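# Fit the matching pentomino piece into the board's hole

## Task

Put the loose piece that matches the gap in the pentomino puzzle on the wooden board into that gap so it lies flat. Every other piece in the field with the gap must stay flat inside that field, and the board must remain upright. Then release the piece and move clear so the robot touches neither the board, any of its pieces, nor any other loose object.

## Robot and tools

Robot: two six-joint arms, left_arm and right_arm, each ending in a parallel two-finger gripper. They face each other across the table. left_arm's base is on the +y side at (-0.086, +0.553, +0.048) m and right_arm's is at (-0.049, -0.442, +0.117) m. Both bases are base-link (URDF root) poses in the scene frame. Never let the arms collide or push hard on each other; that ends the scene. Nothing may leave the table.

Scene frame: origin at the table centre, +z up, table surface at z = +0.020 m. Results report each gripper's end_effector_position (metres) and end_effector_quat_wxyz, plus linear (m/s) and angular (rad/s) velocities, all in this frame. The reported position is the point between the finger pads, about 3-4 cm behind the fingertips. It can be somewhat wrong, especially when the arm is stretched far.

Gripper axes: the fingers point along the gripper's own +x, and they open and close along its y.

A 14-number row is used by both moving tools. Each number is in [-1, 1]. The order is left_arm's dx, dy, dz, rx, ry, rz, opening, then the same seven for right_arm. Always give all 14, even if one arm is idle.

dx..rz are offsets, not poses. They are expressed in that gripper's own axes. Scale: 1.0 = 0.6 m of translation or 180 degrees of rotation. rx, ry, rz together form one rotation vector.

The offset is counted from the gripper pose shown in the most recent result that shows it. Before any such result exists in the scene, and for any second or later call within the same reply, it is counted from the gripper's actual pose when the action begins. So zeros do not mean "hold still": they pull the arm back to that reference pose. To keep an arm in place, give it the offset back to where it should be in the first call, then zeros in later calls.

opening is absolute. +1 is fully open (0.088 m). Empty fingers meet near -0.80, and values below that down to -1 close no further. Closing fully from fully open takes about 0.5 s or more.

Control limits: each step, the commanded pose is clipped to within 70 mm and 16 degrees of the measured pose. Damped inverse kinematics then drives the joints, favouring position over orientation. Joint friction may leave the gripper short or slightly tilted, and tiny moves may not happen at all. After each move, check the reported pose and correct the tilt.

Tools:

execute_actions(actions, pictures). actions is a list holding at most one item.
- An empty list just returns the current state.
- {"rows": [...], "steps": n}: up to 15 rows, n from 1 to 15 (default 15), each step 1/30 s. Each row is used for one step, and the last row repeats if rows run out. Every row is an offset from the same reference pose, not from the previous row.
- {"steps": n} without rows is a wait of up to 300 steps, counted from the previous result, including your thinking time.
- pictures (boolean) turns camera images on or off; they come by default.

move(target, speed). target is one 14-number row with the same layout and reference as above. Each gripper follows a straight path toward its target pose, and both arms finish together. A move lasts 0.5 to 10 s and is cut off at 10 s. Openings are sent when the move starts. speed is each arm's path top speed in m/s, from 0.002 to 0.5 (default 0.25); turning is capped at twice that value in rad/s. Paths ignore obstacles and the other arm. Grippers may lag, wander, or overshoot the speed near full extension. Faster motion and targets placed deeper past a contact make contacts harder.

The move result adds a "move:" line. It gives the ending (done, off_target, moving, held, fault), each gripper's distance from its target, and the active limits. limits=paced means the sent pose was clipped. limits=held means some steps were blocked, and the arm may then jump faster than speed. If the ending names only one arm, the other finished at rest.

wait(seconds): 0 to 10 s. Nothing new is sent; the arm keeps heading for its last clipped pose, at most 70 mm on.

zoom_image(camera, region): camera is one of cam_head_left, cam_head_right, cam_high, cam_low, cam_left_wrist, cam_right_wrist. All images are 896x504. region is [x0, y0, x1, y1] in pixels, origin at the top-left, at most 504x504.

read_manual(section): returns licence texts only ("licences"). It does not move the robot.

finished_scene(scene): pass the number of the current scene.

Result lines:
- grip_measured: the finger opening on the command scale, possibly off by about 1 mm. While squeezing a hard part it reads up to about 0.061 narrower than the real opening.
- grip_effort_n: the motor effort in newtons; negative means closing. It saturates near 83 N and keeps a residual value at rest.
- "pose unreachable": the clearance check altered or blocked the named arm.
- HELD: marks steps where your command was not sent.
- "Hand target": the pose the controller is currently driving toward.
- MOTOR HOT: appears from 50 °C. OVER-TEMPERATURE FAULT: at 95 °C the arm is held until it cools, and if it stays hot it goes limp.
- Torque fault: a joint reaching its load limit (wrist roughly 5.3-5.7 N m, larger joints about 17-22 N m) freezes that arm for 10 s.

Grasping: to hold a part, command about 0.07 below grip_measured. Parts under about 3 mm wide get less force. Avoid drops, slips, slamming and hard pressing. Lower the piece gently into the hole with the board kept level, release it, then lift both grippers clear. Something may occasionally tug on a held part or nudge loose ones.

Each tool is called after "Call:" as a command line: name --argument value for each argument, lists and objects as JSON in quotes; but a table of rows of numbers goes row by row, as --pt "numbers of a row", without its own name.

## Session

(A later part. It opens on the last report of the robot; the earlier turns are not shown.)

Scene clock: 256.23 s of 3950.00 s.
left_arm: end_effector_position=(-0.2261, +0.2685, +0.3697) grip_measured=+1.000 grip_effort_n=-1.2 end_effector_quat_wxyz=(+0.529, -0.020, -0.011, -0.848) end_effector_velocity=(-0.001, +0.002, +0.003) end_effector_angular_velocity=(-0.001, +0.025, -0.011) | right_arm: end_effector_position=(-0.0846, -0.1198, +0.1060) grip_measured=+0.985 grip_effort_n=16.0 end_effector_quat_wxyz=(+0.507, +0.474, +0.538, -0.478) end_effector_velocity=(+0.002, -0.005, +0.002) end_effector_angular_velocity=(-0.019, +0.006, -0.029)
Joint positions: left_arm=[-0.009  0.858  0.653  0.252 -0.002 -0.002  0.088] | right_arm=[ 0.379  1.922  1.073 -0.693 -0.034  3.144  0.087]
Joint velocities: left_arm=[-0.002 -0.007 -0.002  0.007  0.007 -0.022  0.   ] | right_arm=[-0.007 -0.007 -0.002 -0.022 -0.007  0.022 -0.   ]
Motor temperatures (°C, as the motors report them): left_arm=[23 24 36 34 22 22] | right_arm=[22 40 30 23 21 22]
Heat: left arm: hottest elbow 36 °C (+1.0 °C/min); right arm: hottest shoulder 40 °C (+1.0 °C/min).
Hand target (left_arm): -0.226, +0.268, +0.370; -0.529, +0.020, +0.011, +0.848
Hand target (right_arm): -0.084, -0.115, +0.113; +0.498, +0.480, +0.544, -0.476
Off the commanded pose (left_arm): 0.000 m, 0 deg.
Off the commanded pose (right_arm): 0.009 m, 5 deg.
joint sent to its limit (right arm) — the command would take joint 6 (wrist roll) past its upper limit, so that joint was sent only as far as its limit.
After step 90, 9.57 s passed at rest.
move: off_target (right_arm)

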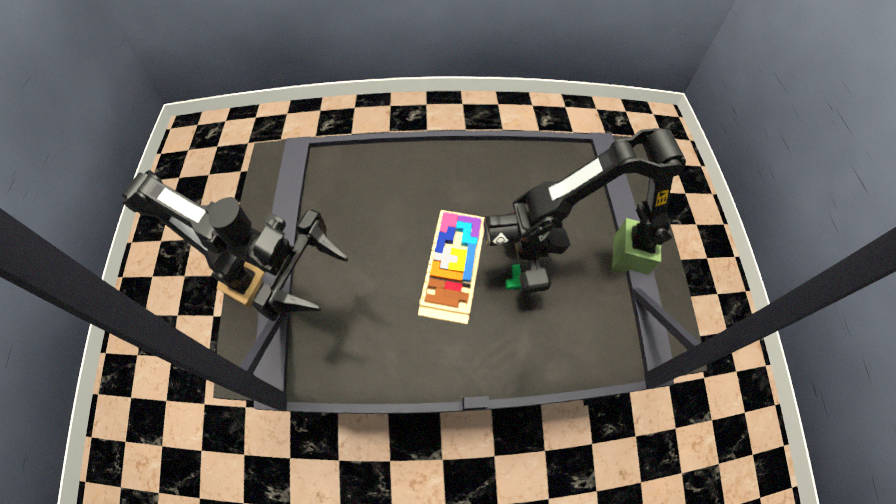

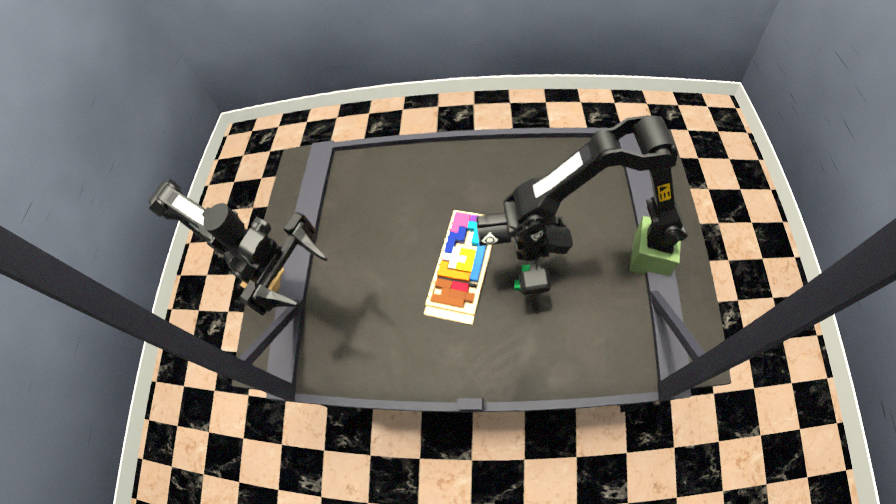

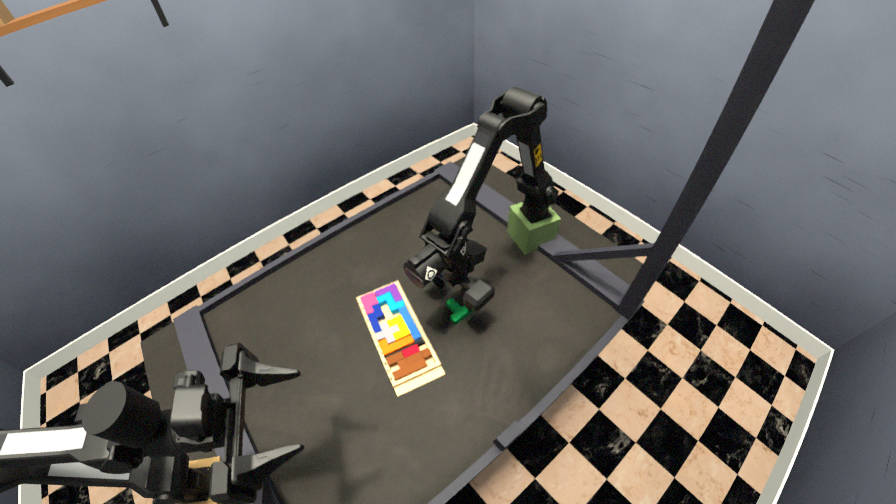

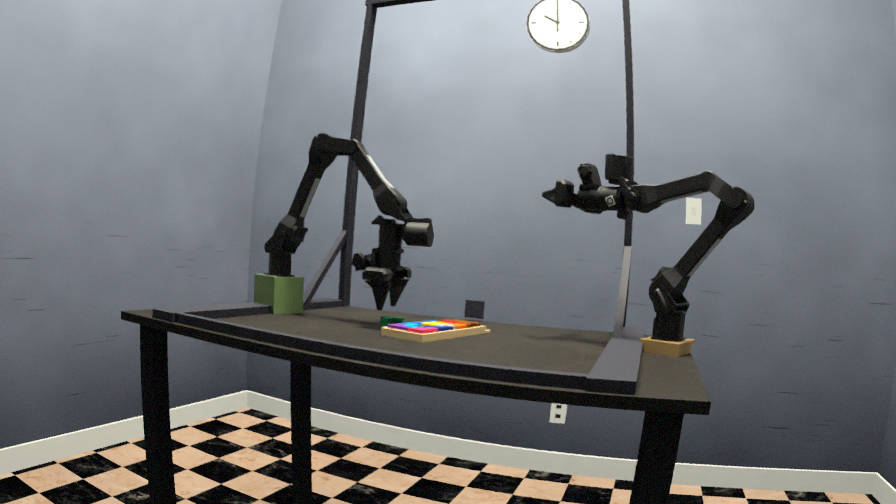

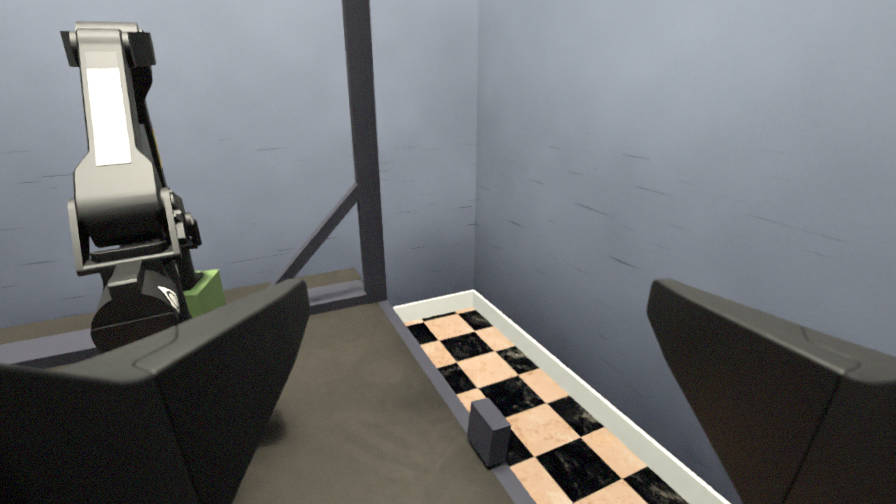

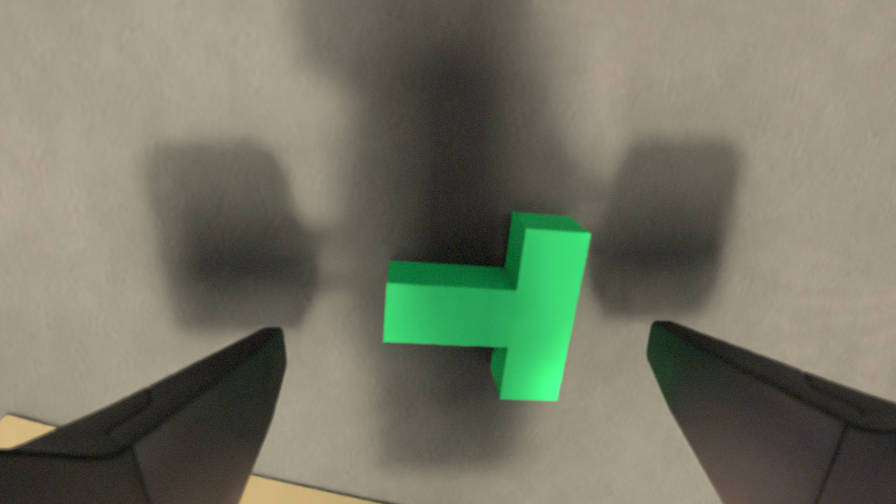

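Call:
move --target '[0,0,0,0,0,0,1, 0,0,0,-0.98,0,0,1]' --speed 0.5

Scene clock: 268.43 s of 3950.00 s.
left_arm: end_effector_position=(-0.2261, +0.2685, +0.3697) grip_measured=+1.000 grip_effort_n=-1.2 end_effector_quat_wxyz=(+0.529, -0.020, -0.011, -0.848) end_effector_velocity=(+0.002, -0.001, -0.002) end_effector_angular_velocity=(+0.010, +0.004, +0.019) | right_arm: end_effector_position=(-0.0843, -0.1197, +0.1061) grip_measured=+0.985 grip_effort_n=13.7 end_effector_quat_wxyz=(+0.491, -0.491, +0.496, +0.522) end_effector_velocity=(-0.000, -0.002, +0.000) end_effector_angular_velocity=(-0.007, +0.006, +0.034)
Joint positions: left_arm=[-0.009  0.858  0.653  0.252 -0.002 -0.002  0.088] | right_arm=[ 0.379  1.922  1.073 -0.694 -0.033  0.071  0.087]
Joint velocities: left_arm=[-0.002 -0.002 -0.002 -0.007 -0.022 -0.007  0.   ] | right_arm=[-0.002 -0.002 -0.002 -0.007 -0.007 -0.037 -0.   ]
Motor temperatures (°C, as the motors report them): left_arm=[23 24 36 34 22 22] | right_arm=[22 41 30 23 21 22]
Heat: left arm: hottest elbow 36 °C (+1.0 °C/min); right arm: hottest shoulder 41 °C (+1.0 °C/min).
Hand target (left_arm): -0.226, +0.268, +0.370; -0.529, +0.020, +0.011, +0.848
Hand target (right_arm): -0.085, -0.120, +0.106; +0.490, -0.492, +0.495, +0.523
Off the commanded pose (left_arm): 0.000 m, 0 deg.
Off the commanded pose (right_arm): 0.000 m, 0 deg.
After step 90, 5.47 s passed at rest.
move: done

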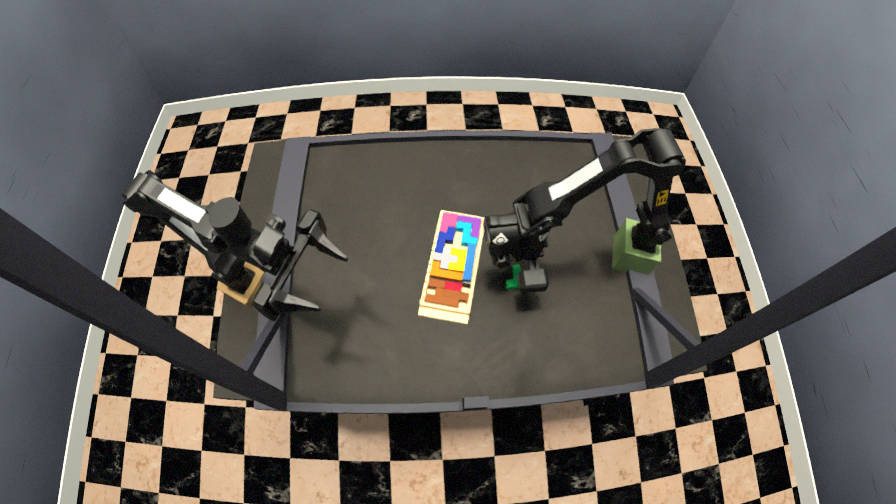

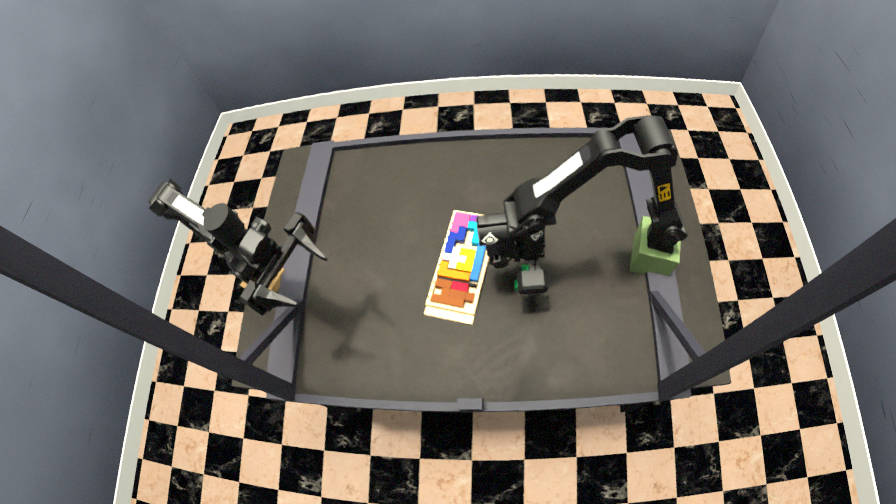

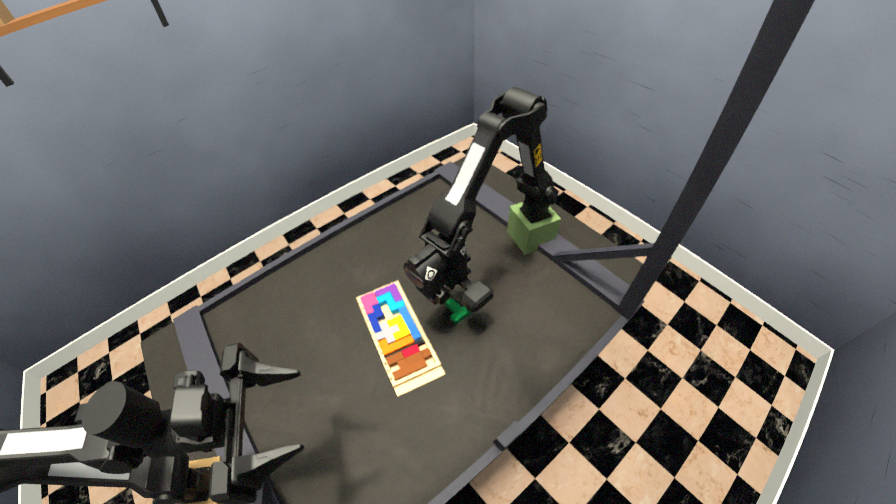

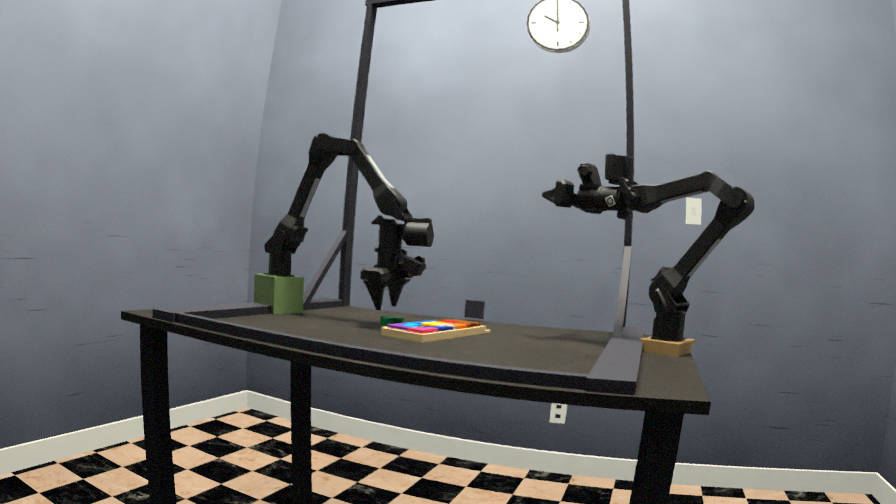

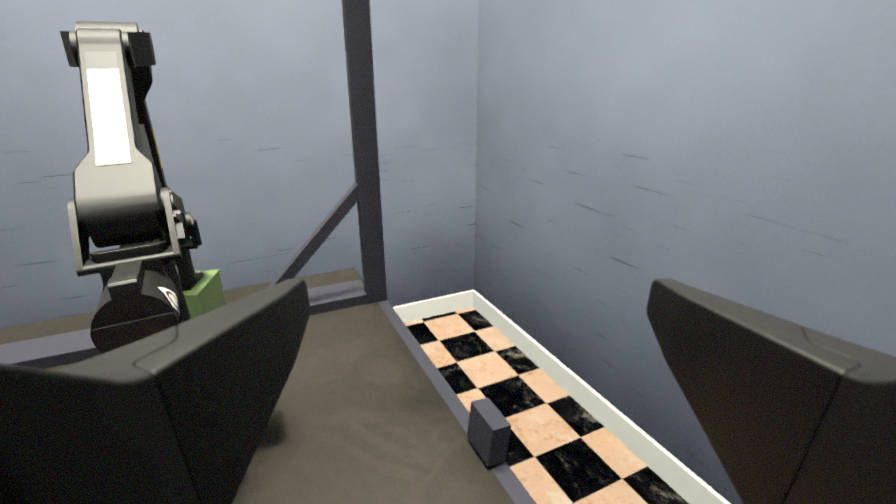

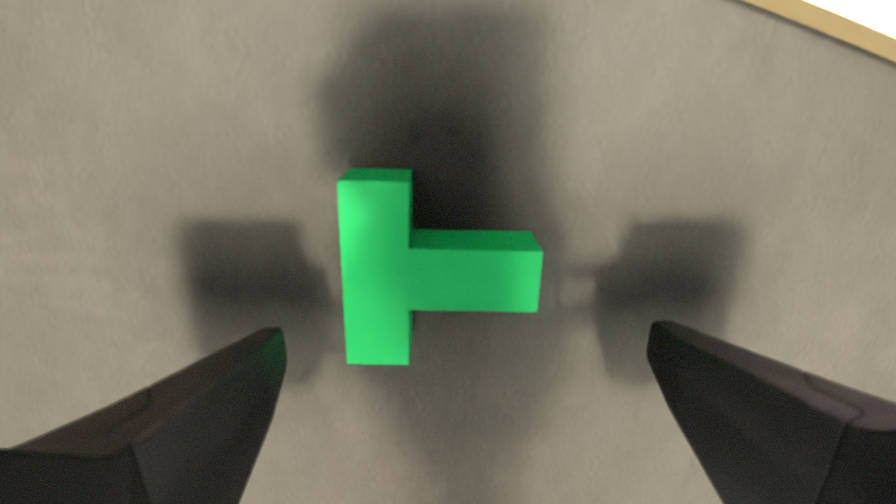

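Call:
move --target '[0,0,0,0,0,0,1, 0.07,0.01,0.009,0,0,0,1]' --speed 0.1

Scene clock: 282.67 s of 3950.00 s.
left_arm: end_effector_position=(-0.2261, +0.2685, +0.3697) grip_measured=+1.000 grip_effort_n=-1.2 end_effector_quat_wxyz=(+0.529, -0.020, -0.011, -0.848) end_effector_velocity=(+0.000, +0.000, -0.002) end_effector_angular_velocity=(+0.016, +0.017, +0.004) | right_arm: end_effector_position=(-0.0911, -0.1093, +0.0702) grip_measured=+0.985 grip_effort_n=13.7 end_effector_quat_wxyz=(+0.495, -0.486, +0.492, +0.526) end_effector_velocity=(+0.000, -0.004, -0.004) end_effector_angular_velocity=(-0.022, +0.004, +0.020)
Joint positions: left_arm=[-0.009  0.858  0.653  0.252 -0.002 -0.002  0.088] | right_arm=[ 0.396  2.031  1.058 -0.55  -0.033  0.088  0.087]
Joint velocities: left_arm=[-0.002 -0.002 -0.002 -0.007 -0.007 -0.022  0.   ] | right_arm=[-0.002  0.012 -0.002 -0.007 -0.007 -0.022 -0.   ]
Motor temperatures (°C, as the motors report them): left_arm=[23 24 36 34 22 22] | right_arm=[22 40 30 22 21 22]
Heat: left arm: hottest elbow 36 °C (+1.0 °C/min); right arm: hottest shoulder 40 °C (+0.0 °C/min).
Hand target (left_arm): -0.226, +0.268, +0.370; -0.529, +0.020, +0.011, +0.848
Hand target (right_arm): -0.092, -0.114, +0.064; +0.491, -0.491, +0.496, +0.522
Off the commanded pose (left_arm): 0.000 m, 0 deg.
Off the commanded pose (right_arm): 0.007 m, 1 deg.
After step 90, 10.33 s passed at rest.
move: done

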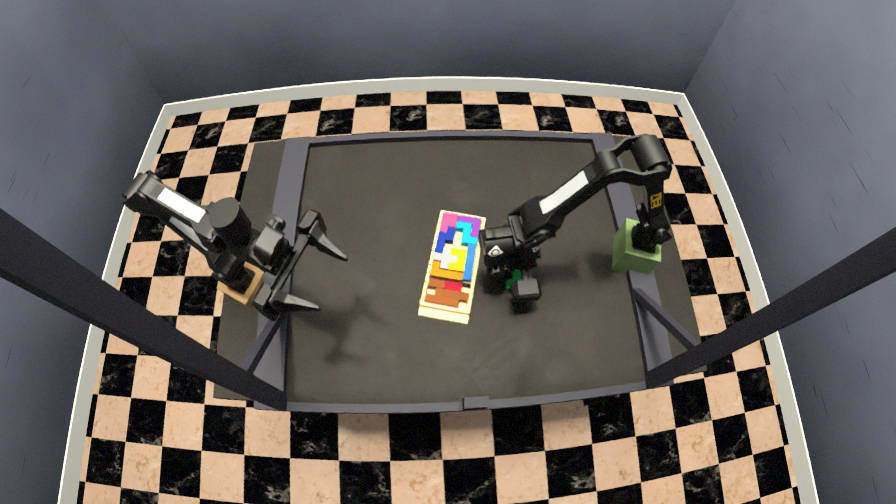

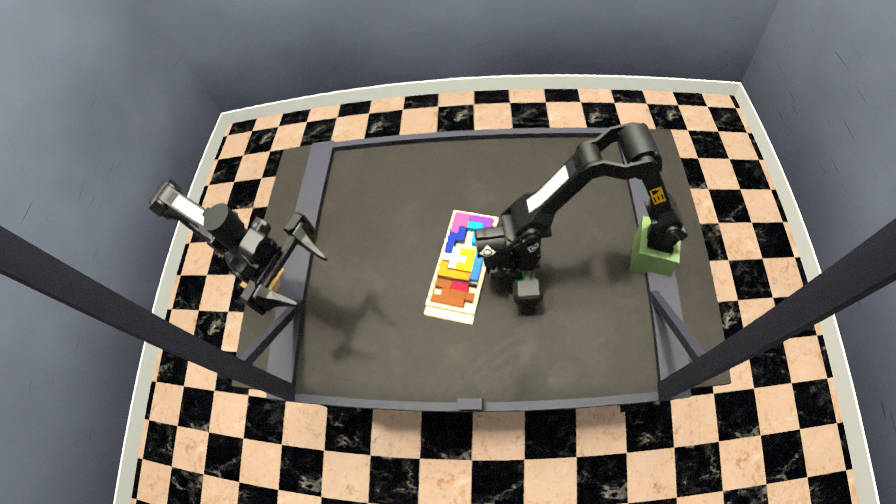

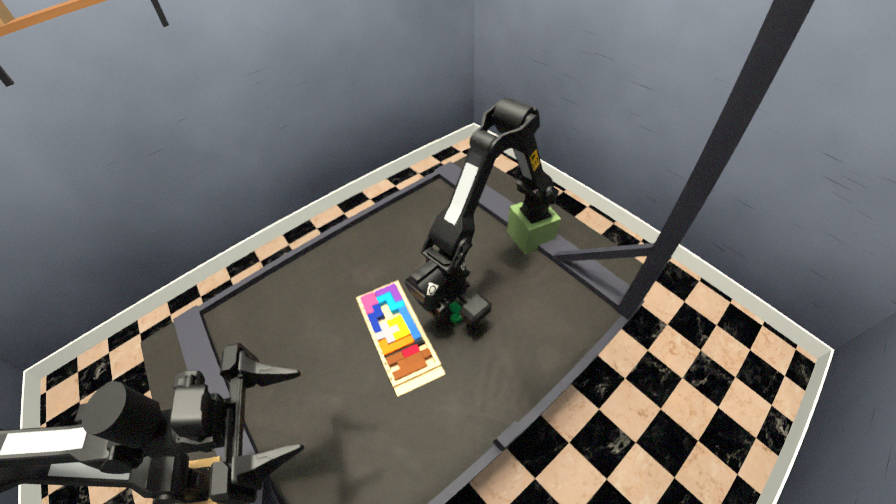

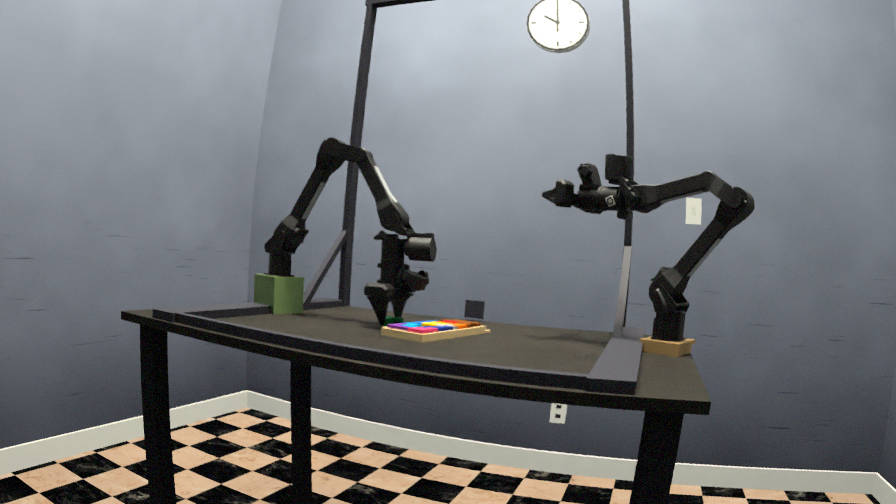

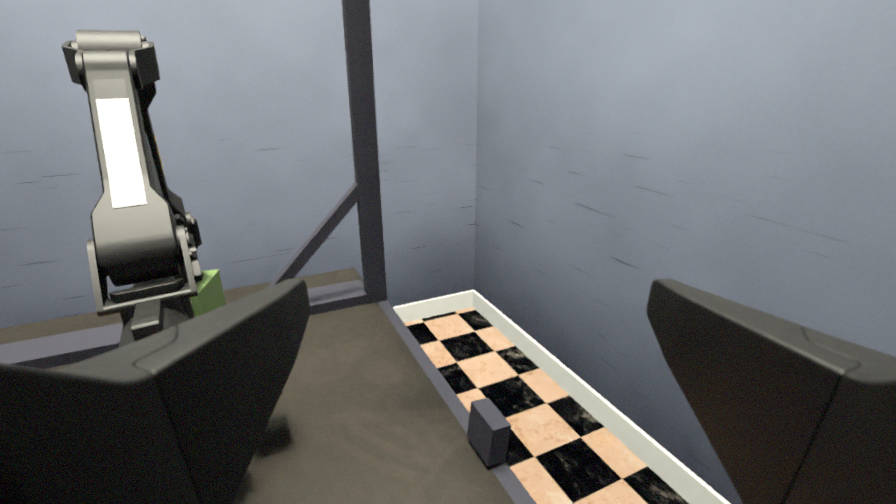

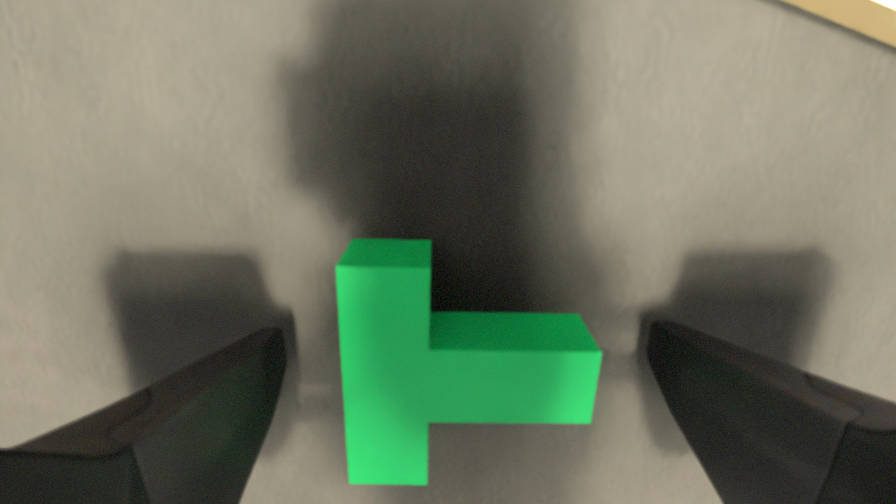

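Call:
move --target '[0,0,0,0,0,0,1, 0.025,0,-0.008,0,0,0,1]' --speed 0.05

Call:
move --target '[0,0,0,0,0,0,1, 0,0,0,0,0,0,-1]'

Scene clock: 292.37 s of 3950.00 s.
left_arm: end_effector_position=(-0.2261, +0.2685, +0.3697) grip_measured=+1.000 grip_effort_n=-1.2 end_effector_quat_wxyz=(+0.529, -0.020, -0.011, -0.848) end_effector_velocity=(+0.002, -0.000, -0.002) end_effector_angular_velocity=(+0.010, +0.004, +0.009) | right_arm: end_effector_position=(-0.0914, -0.1071, +0.0643) grip_measured=+0.985 grip_effort_n=13.7 end_effector_quat_wxyz=(+0.501, -0.479, +0.486, +0.533) end_effector_velocity=(+0.004, -0.000, -0.001) end_effector_angular_velocity=(+0.005, -0.022, +0.003)
Joint positions: left_arm=[-0.009  0.858  0.653  0.252 -0.002 -0.002  0.088] | right_arm=[ 0.397  2.039  1.037 -0.497 -0.032  0.089  0.087]
Joint velocities: left_arm=[ 0.002 -0.002 -0.002 -0.007 -0.007 -0.007  0.   ] | right_arm=[-0.002 -0.002 -0.007  0.007  0.022 -0.007  0.   ]
Motor temperatures (°C, as the motors report them): left_arm=[23 24 36 34 22 22] | right_arm=[22 39 29 23 21 22]
Heat: left arm: hottest elbow 36 °C (+1.0 °C/min); right arm: hottest shoulder 39 °C (-1.0 °C/min).
Hand target (left_arm): -0.226, +0.268, +0.370; -0.529, +0.020, +0.011, +0.848
Hand target (right_arm): -0.091, -0.114, +0.055; +0.495, -0.486, +0.492, +0.527
Off the commanded pose (left_arm): 0.000 m, 0 deg.
Off the commanded pose (right_arm): 0.011 m, 1 deg.
After step 90, 6.00 s passed at rest.
move: off_target (right_arm)

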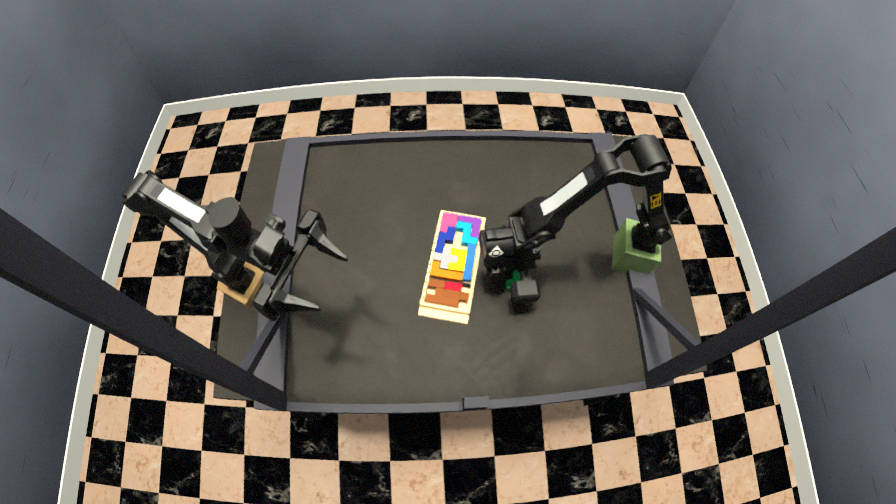

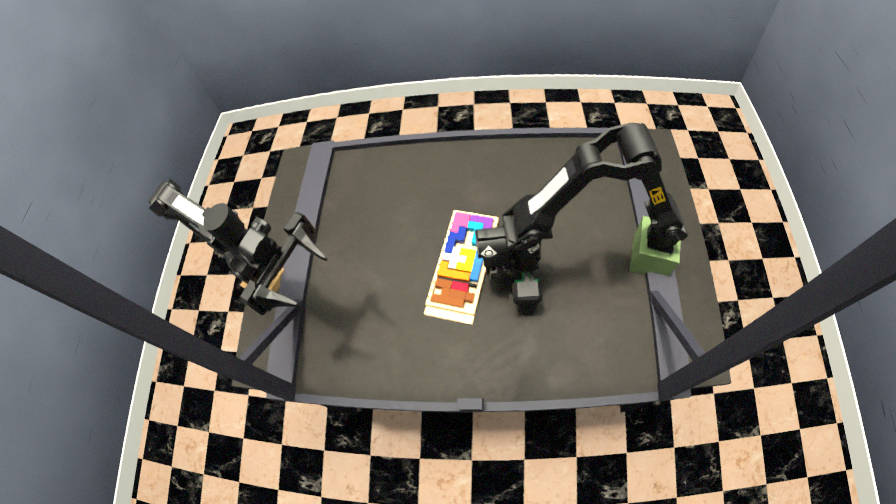

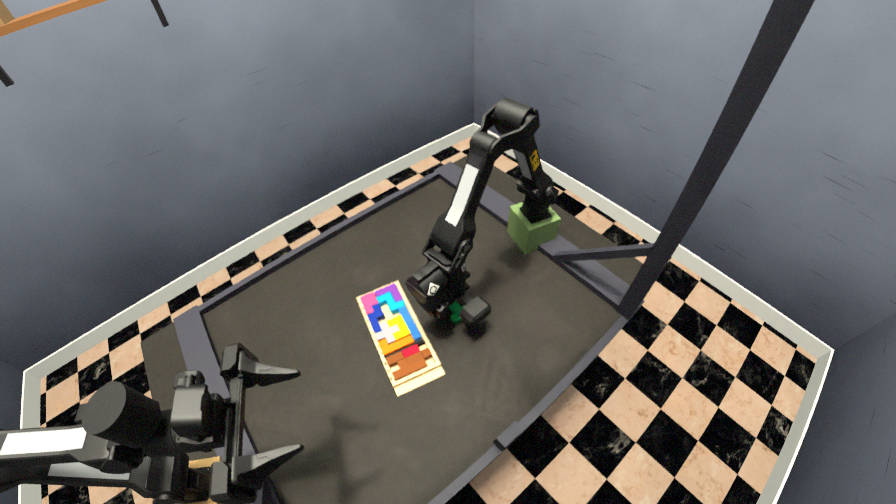

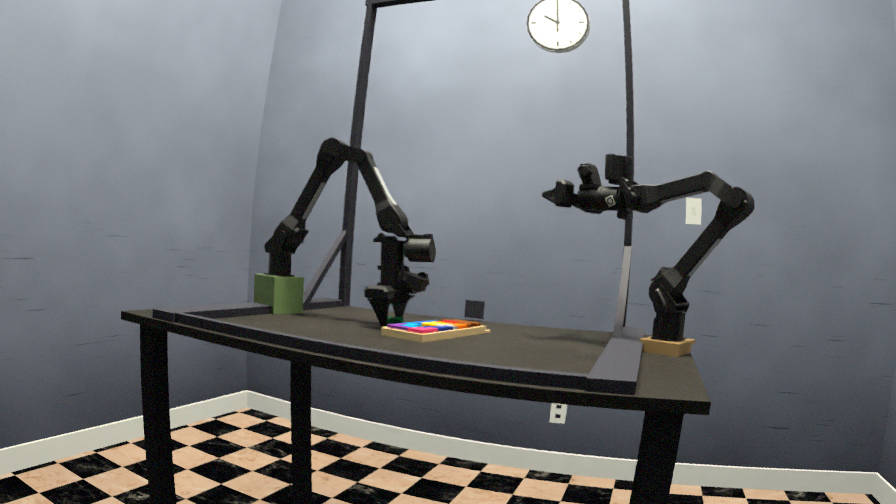

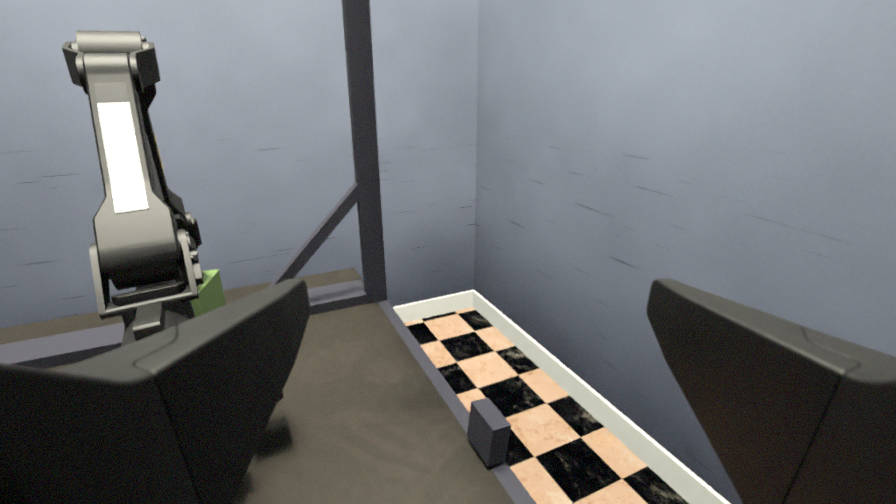

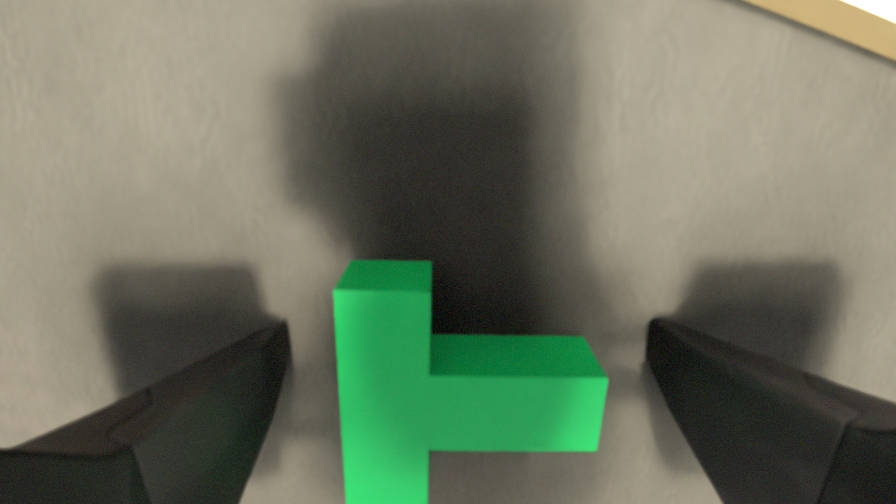

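Scene clock: 293.00 s of 3950.00 s.
left_arm: end_effector_position=(-0.2261, +0.2685, +0.3697) grip_measured=+1.000 grip_effort_n=-0.7 end_effector_quat_wxyz=(+0.529, -0.020, -0.011, -0.848) end_effector_velocity=(+0.001, +0.000, -0.001) end_effector_angular_velocity=(+0.008, +0.021, +0.004) | right_arm: end_effector_position=(-0.0898, -0.1069, +0.0643) grip_measured=+0.292 grip_effort_n=-83.5 end_effector_quat_wxyz=(+0.503, -0.479, +0.485, +0.531) end_effector_velocity=(+0.003, -0.005, -0.000) end_effector_angular_velocity=(-0.021, -0.010, +0.004)
Joint positions: left_arm=[-0.009  0.858  0.653  0.252 -0.002 -0.002  0.088] | right_arm=[ 0.394  2.039  1.037 -0.496 -0.027  0.089  0.053]
Joint velocities: left_arm=[-0.002 -0.002 -0.007  0.007 -0.007 -0.022  0.   ] | right_arm=[-0.002 -0.002 -0.002 -0.022  0.007 -0.007 -0.   ]
Motor temperatures (°C, as the motors report them): left_arm=[23 24 36 34 22 22] | right_arm=[22 39 29 23 21 22]
Heat: left arm: hottest elbow 36 °C (+1.0 °C/min); right arm: hottest shoulder 39 °C (-1.0 °C/min).
Hand target (left_arm): -0.226, +0.268, +0.370; -0.529, +0.020, +0.011, +0.848
Hand target (right_arm): -0.091, -0.107, +0.064; +0.501, -0.479, +0.486, +0.533
Off the commanded pose (left_arm): 0.000 m, 0 deg.
Off the commanded pose (right_arm): 0.002 m, 0 deg.
move: done

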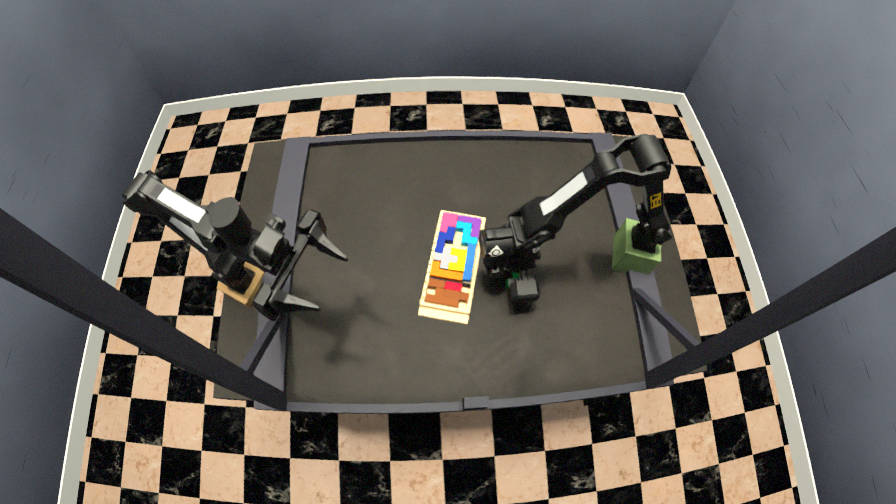

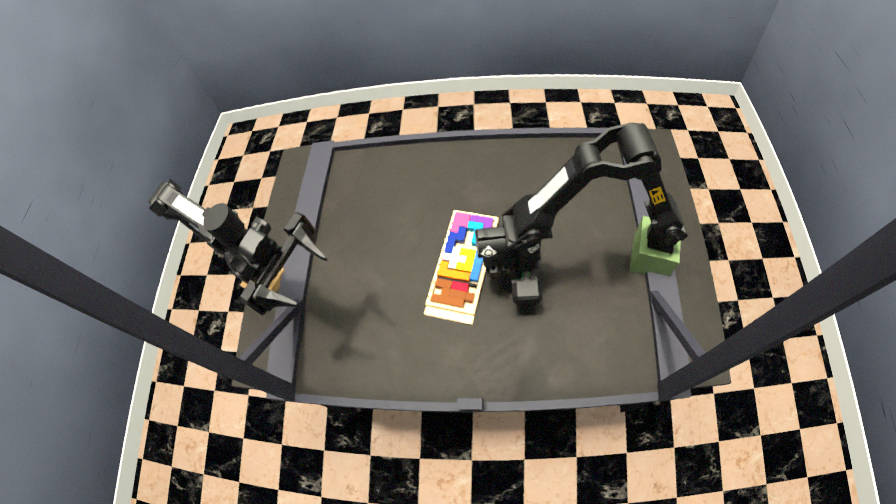

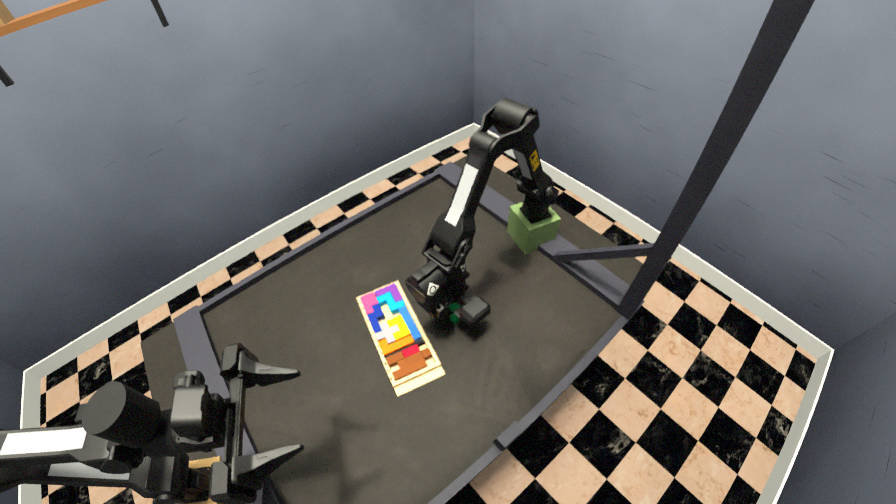

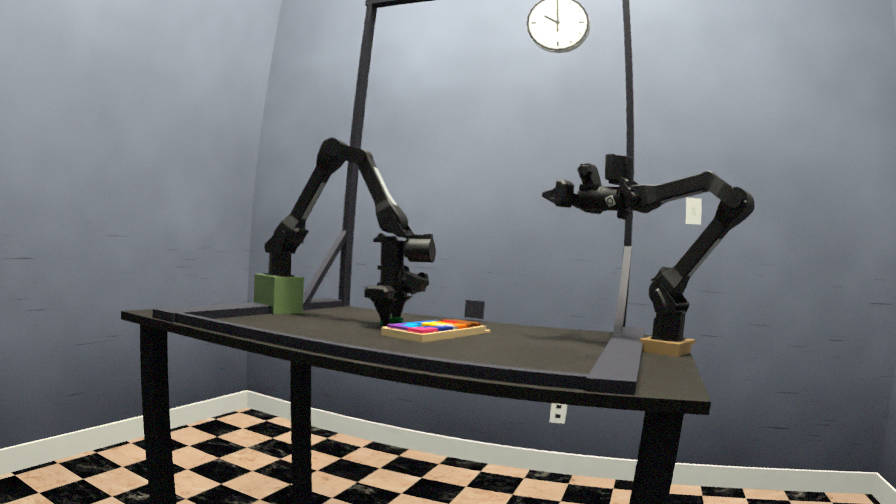

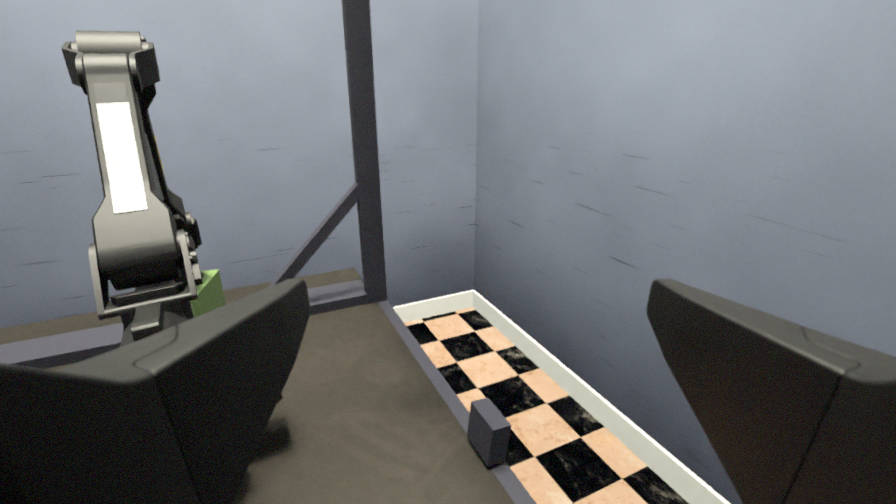

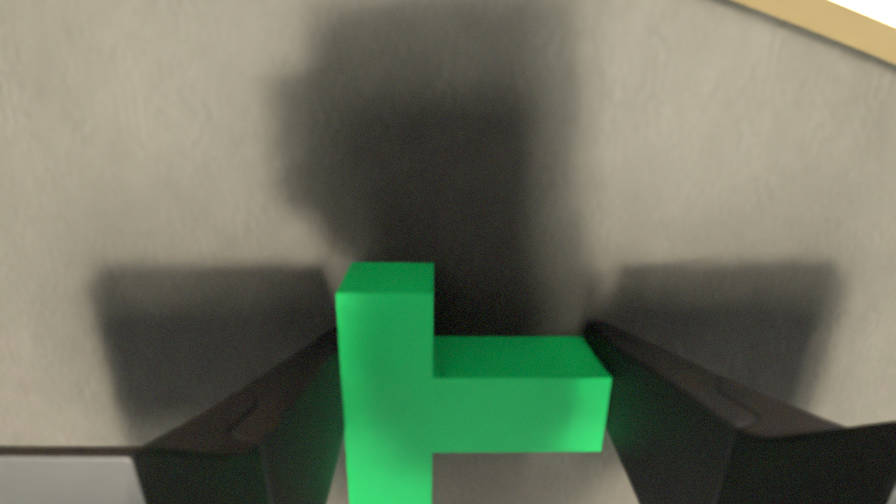

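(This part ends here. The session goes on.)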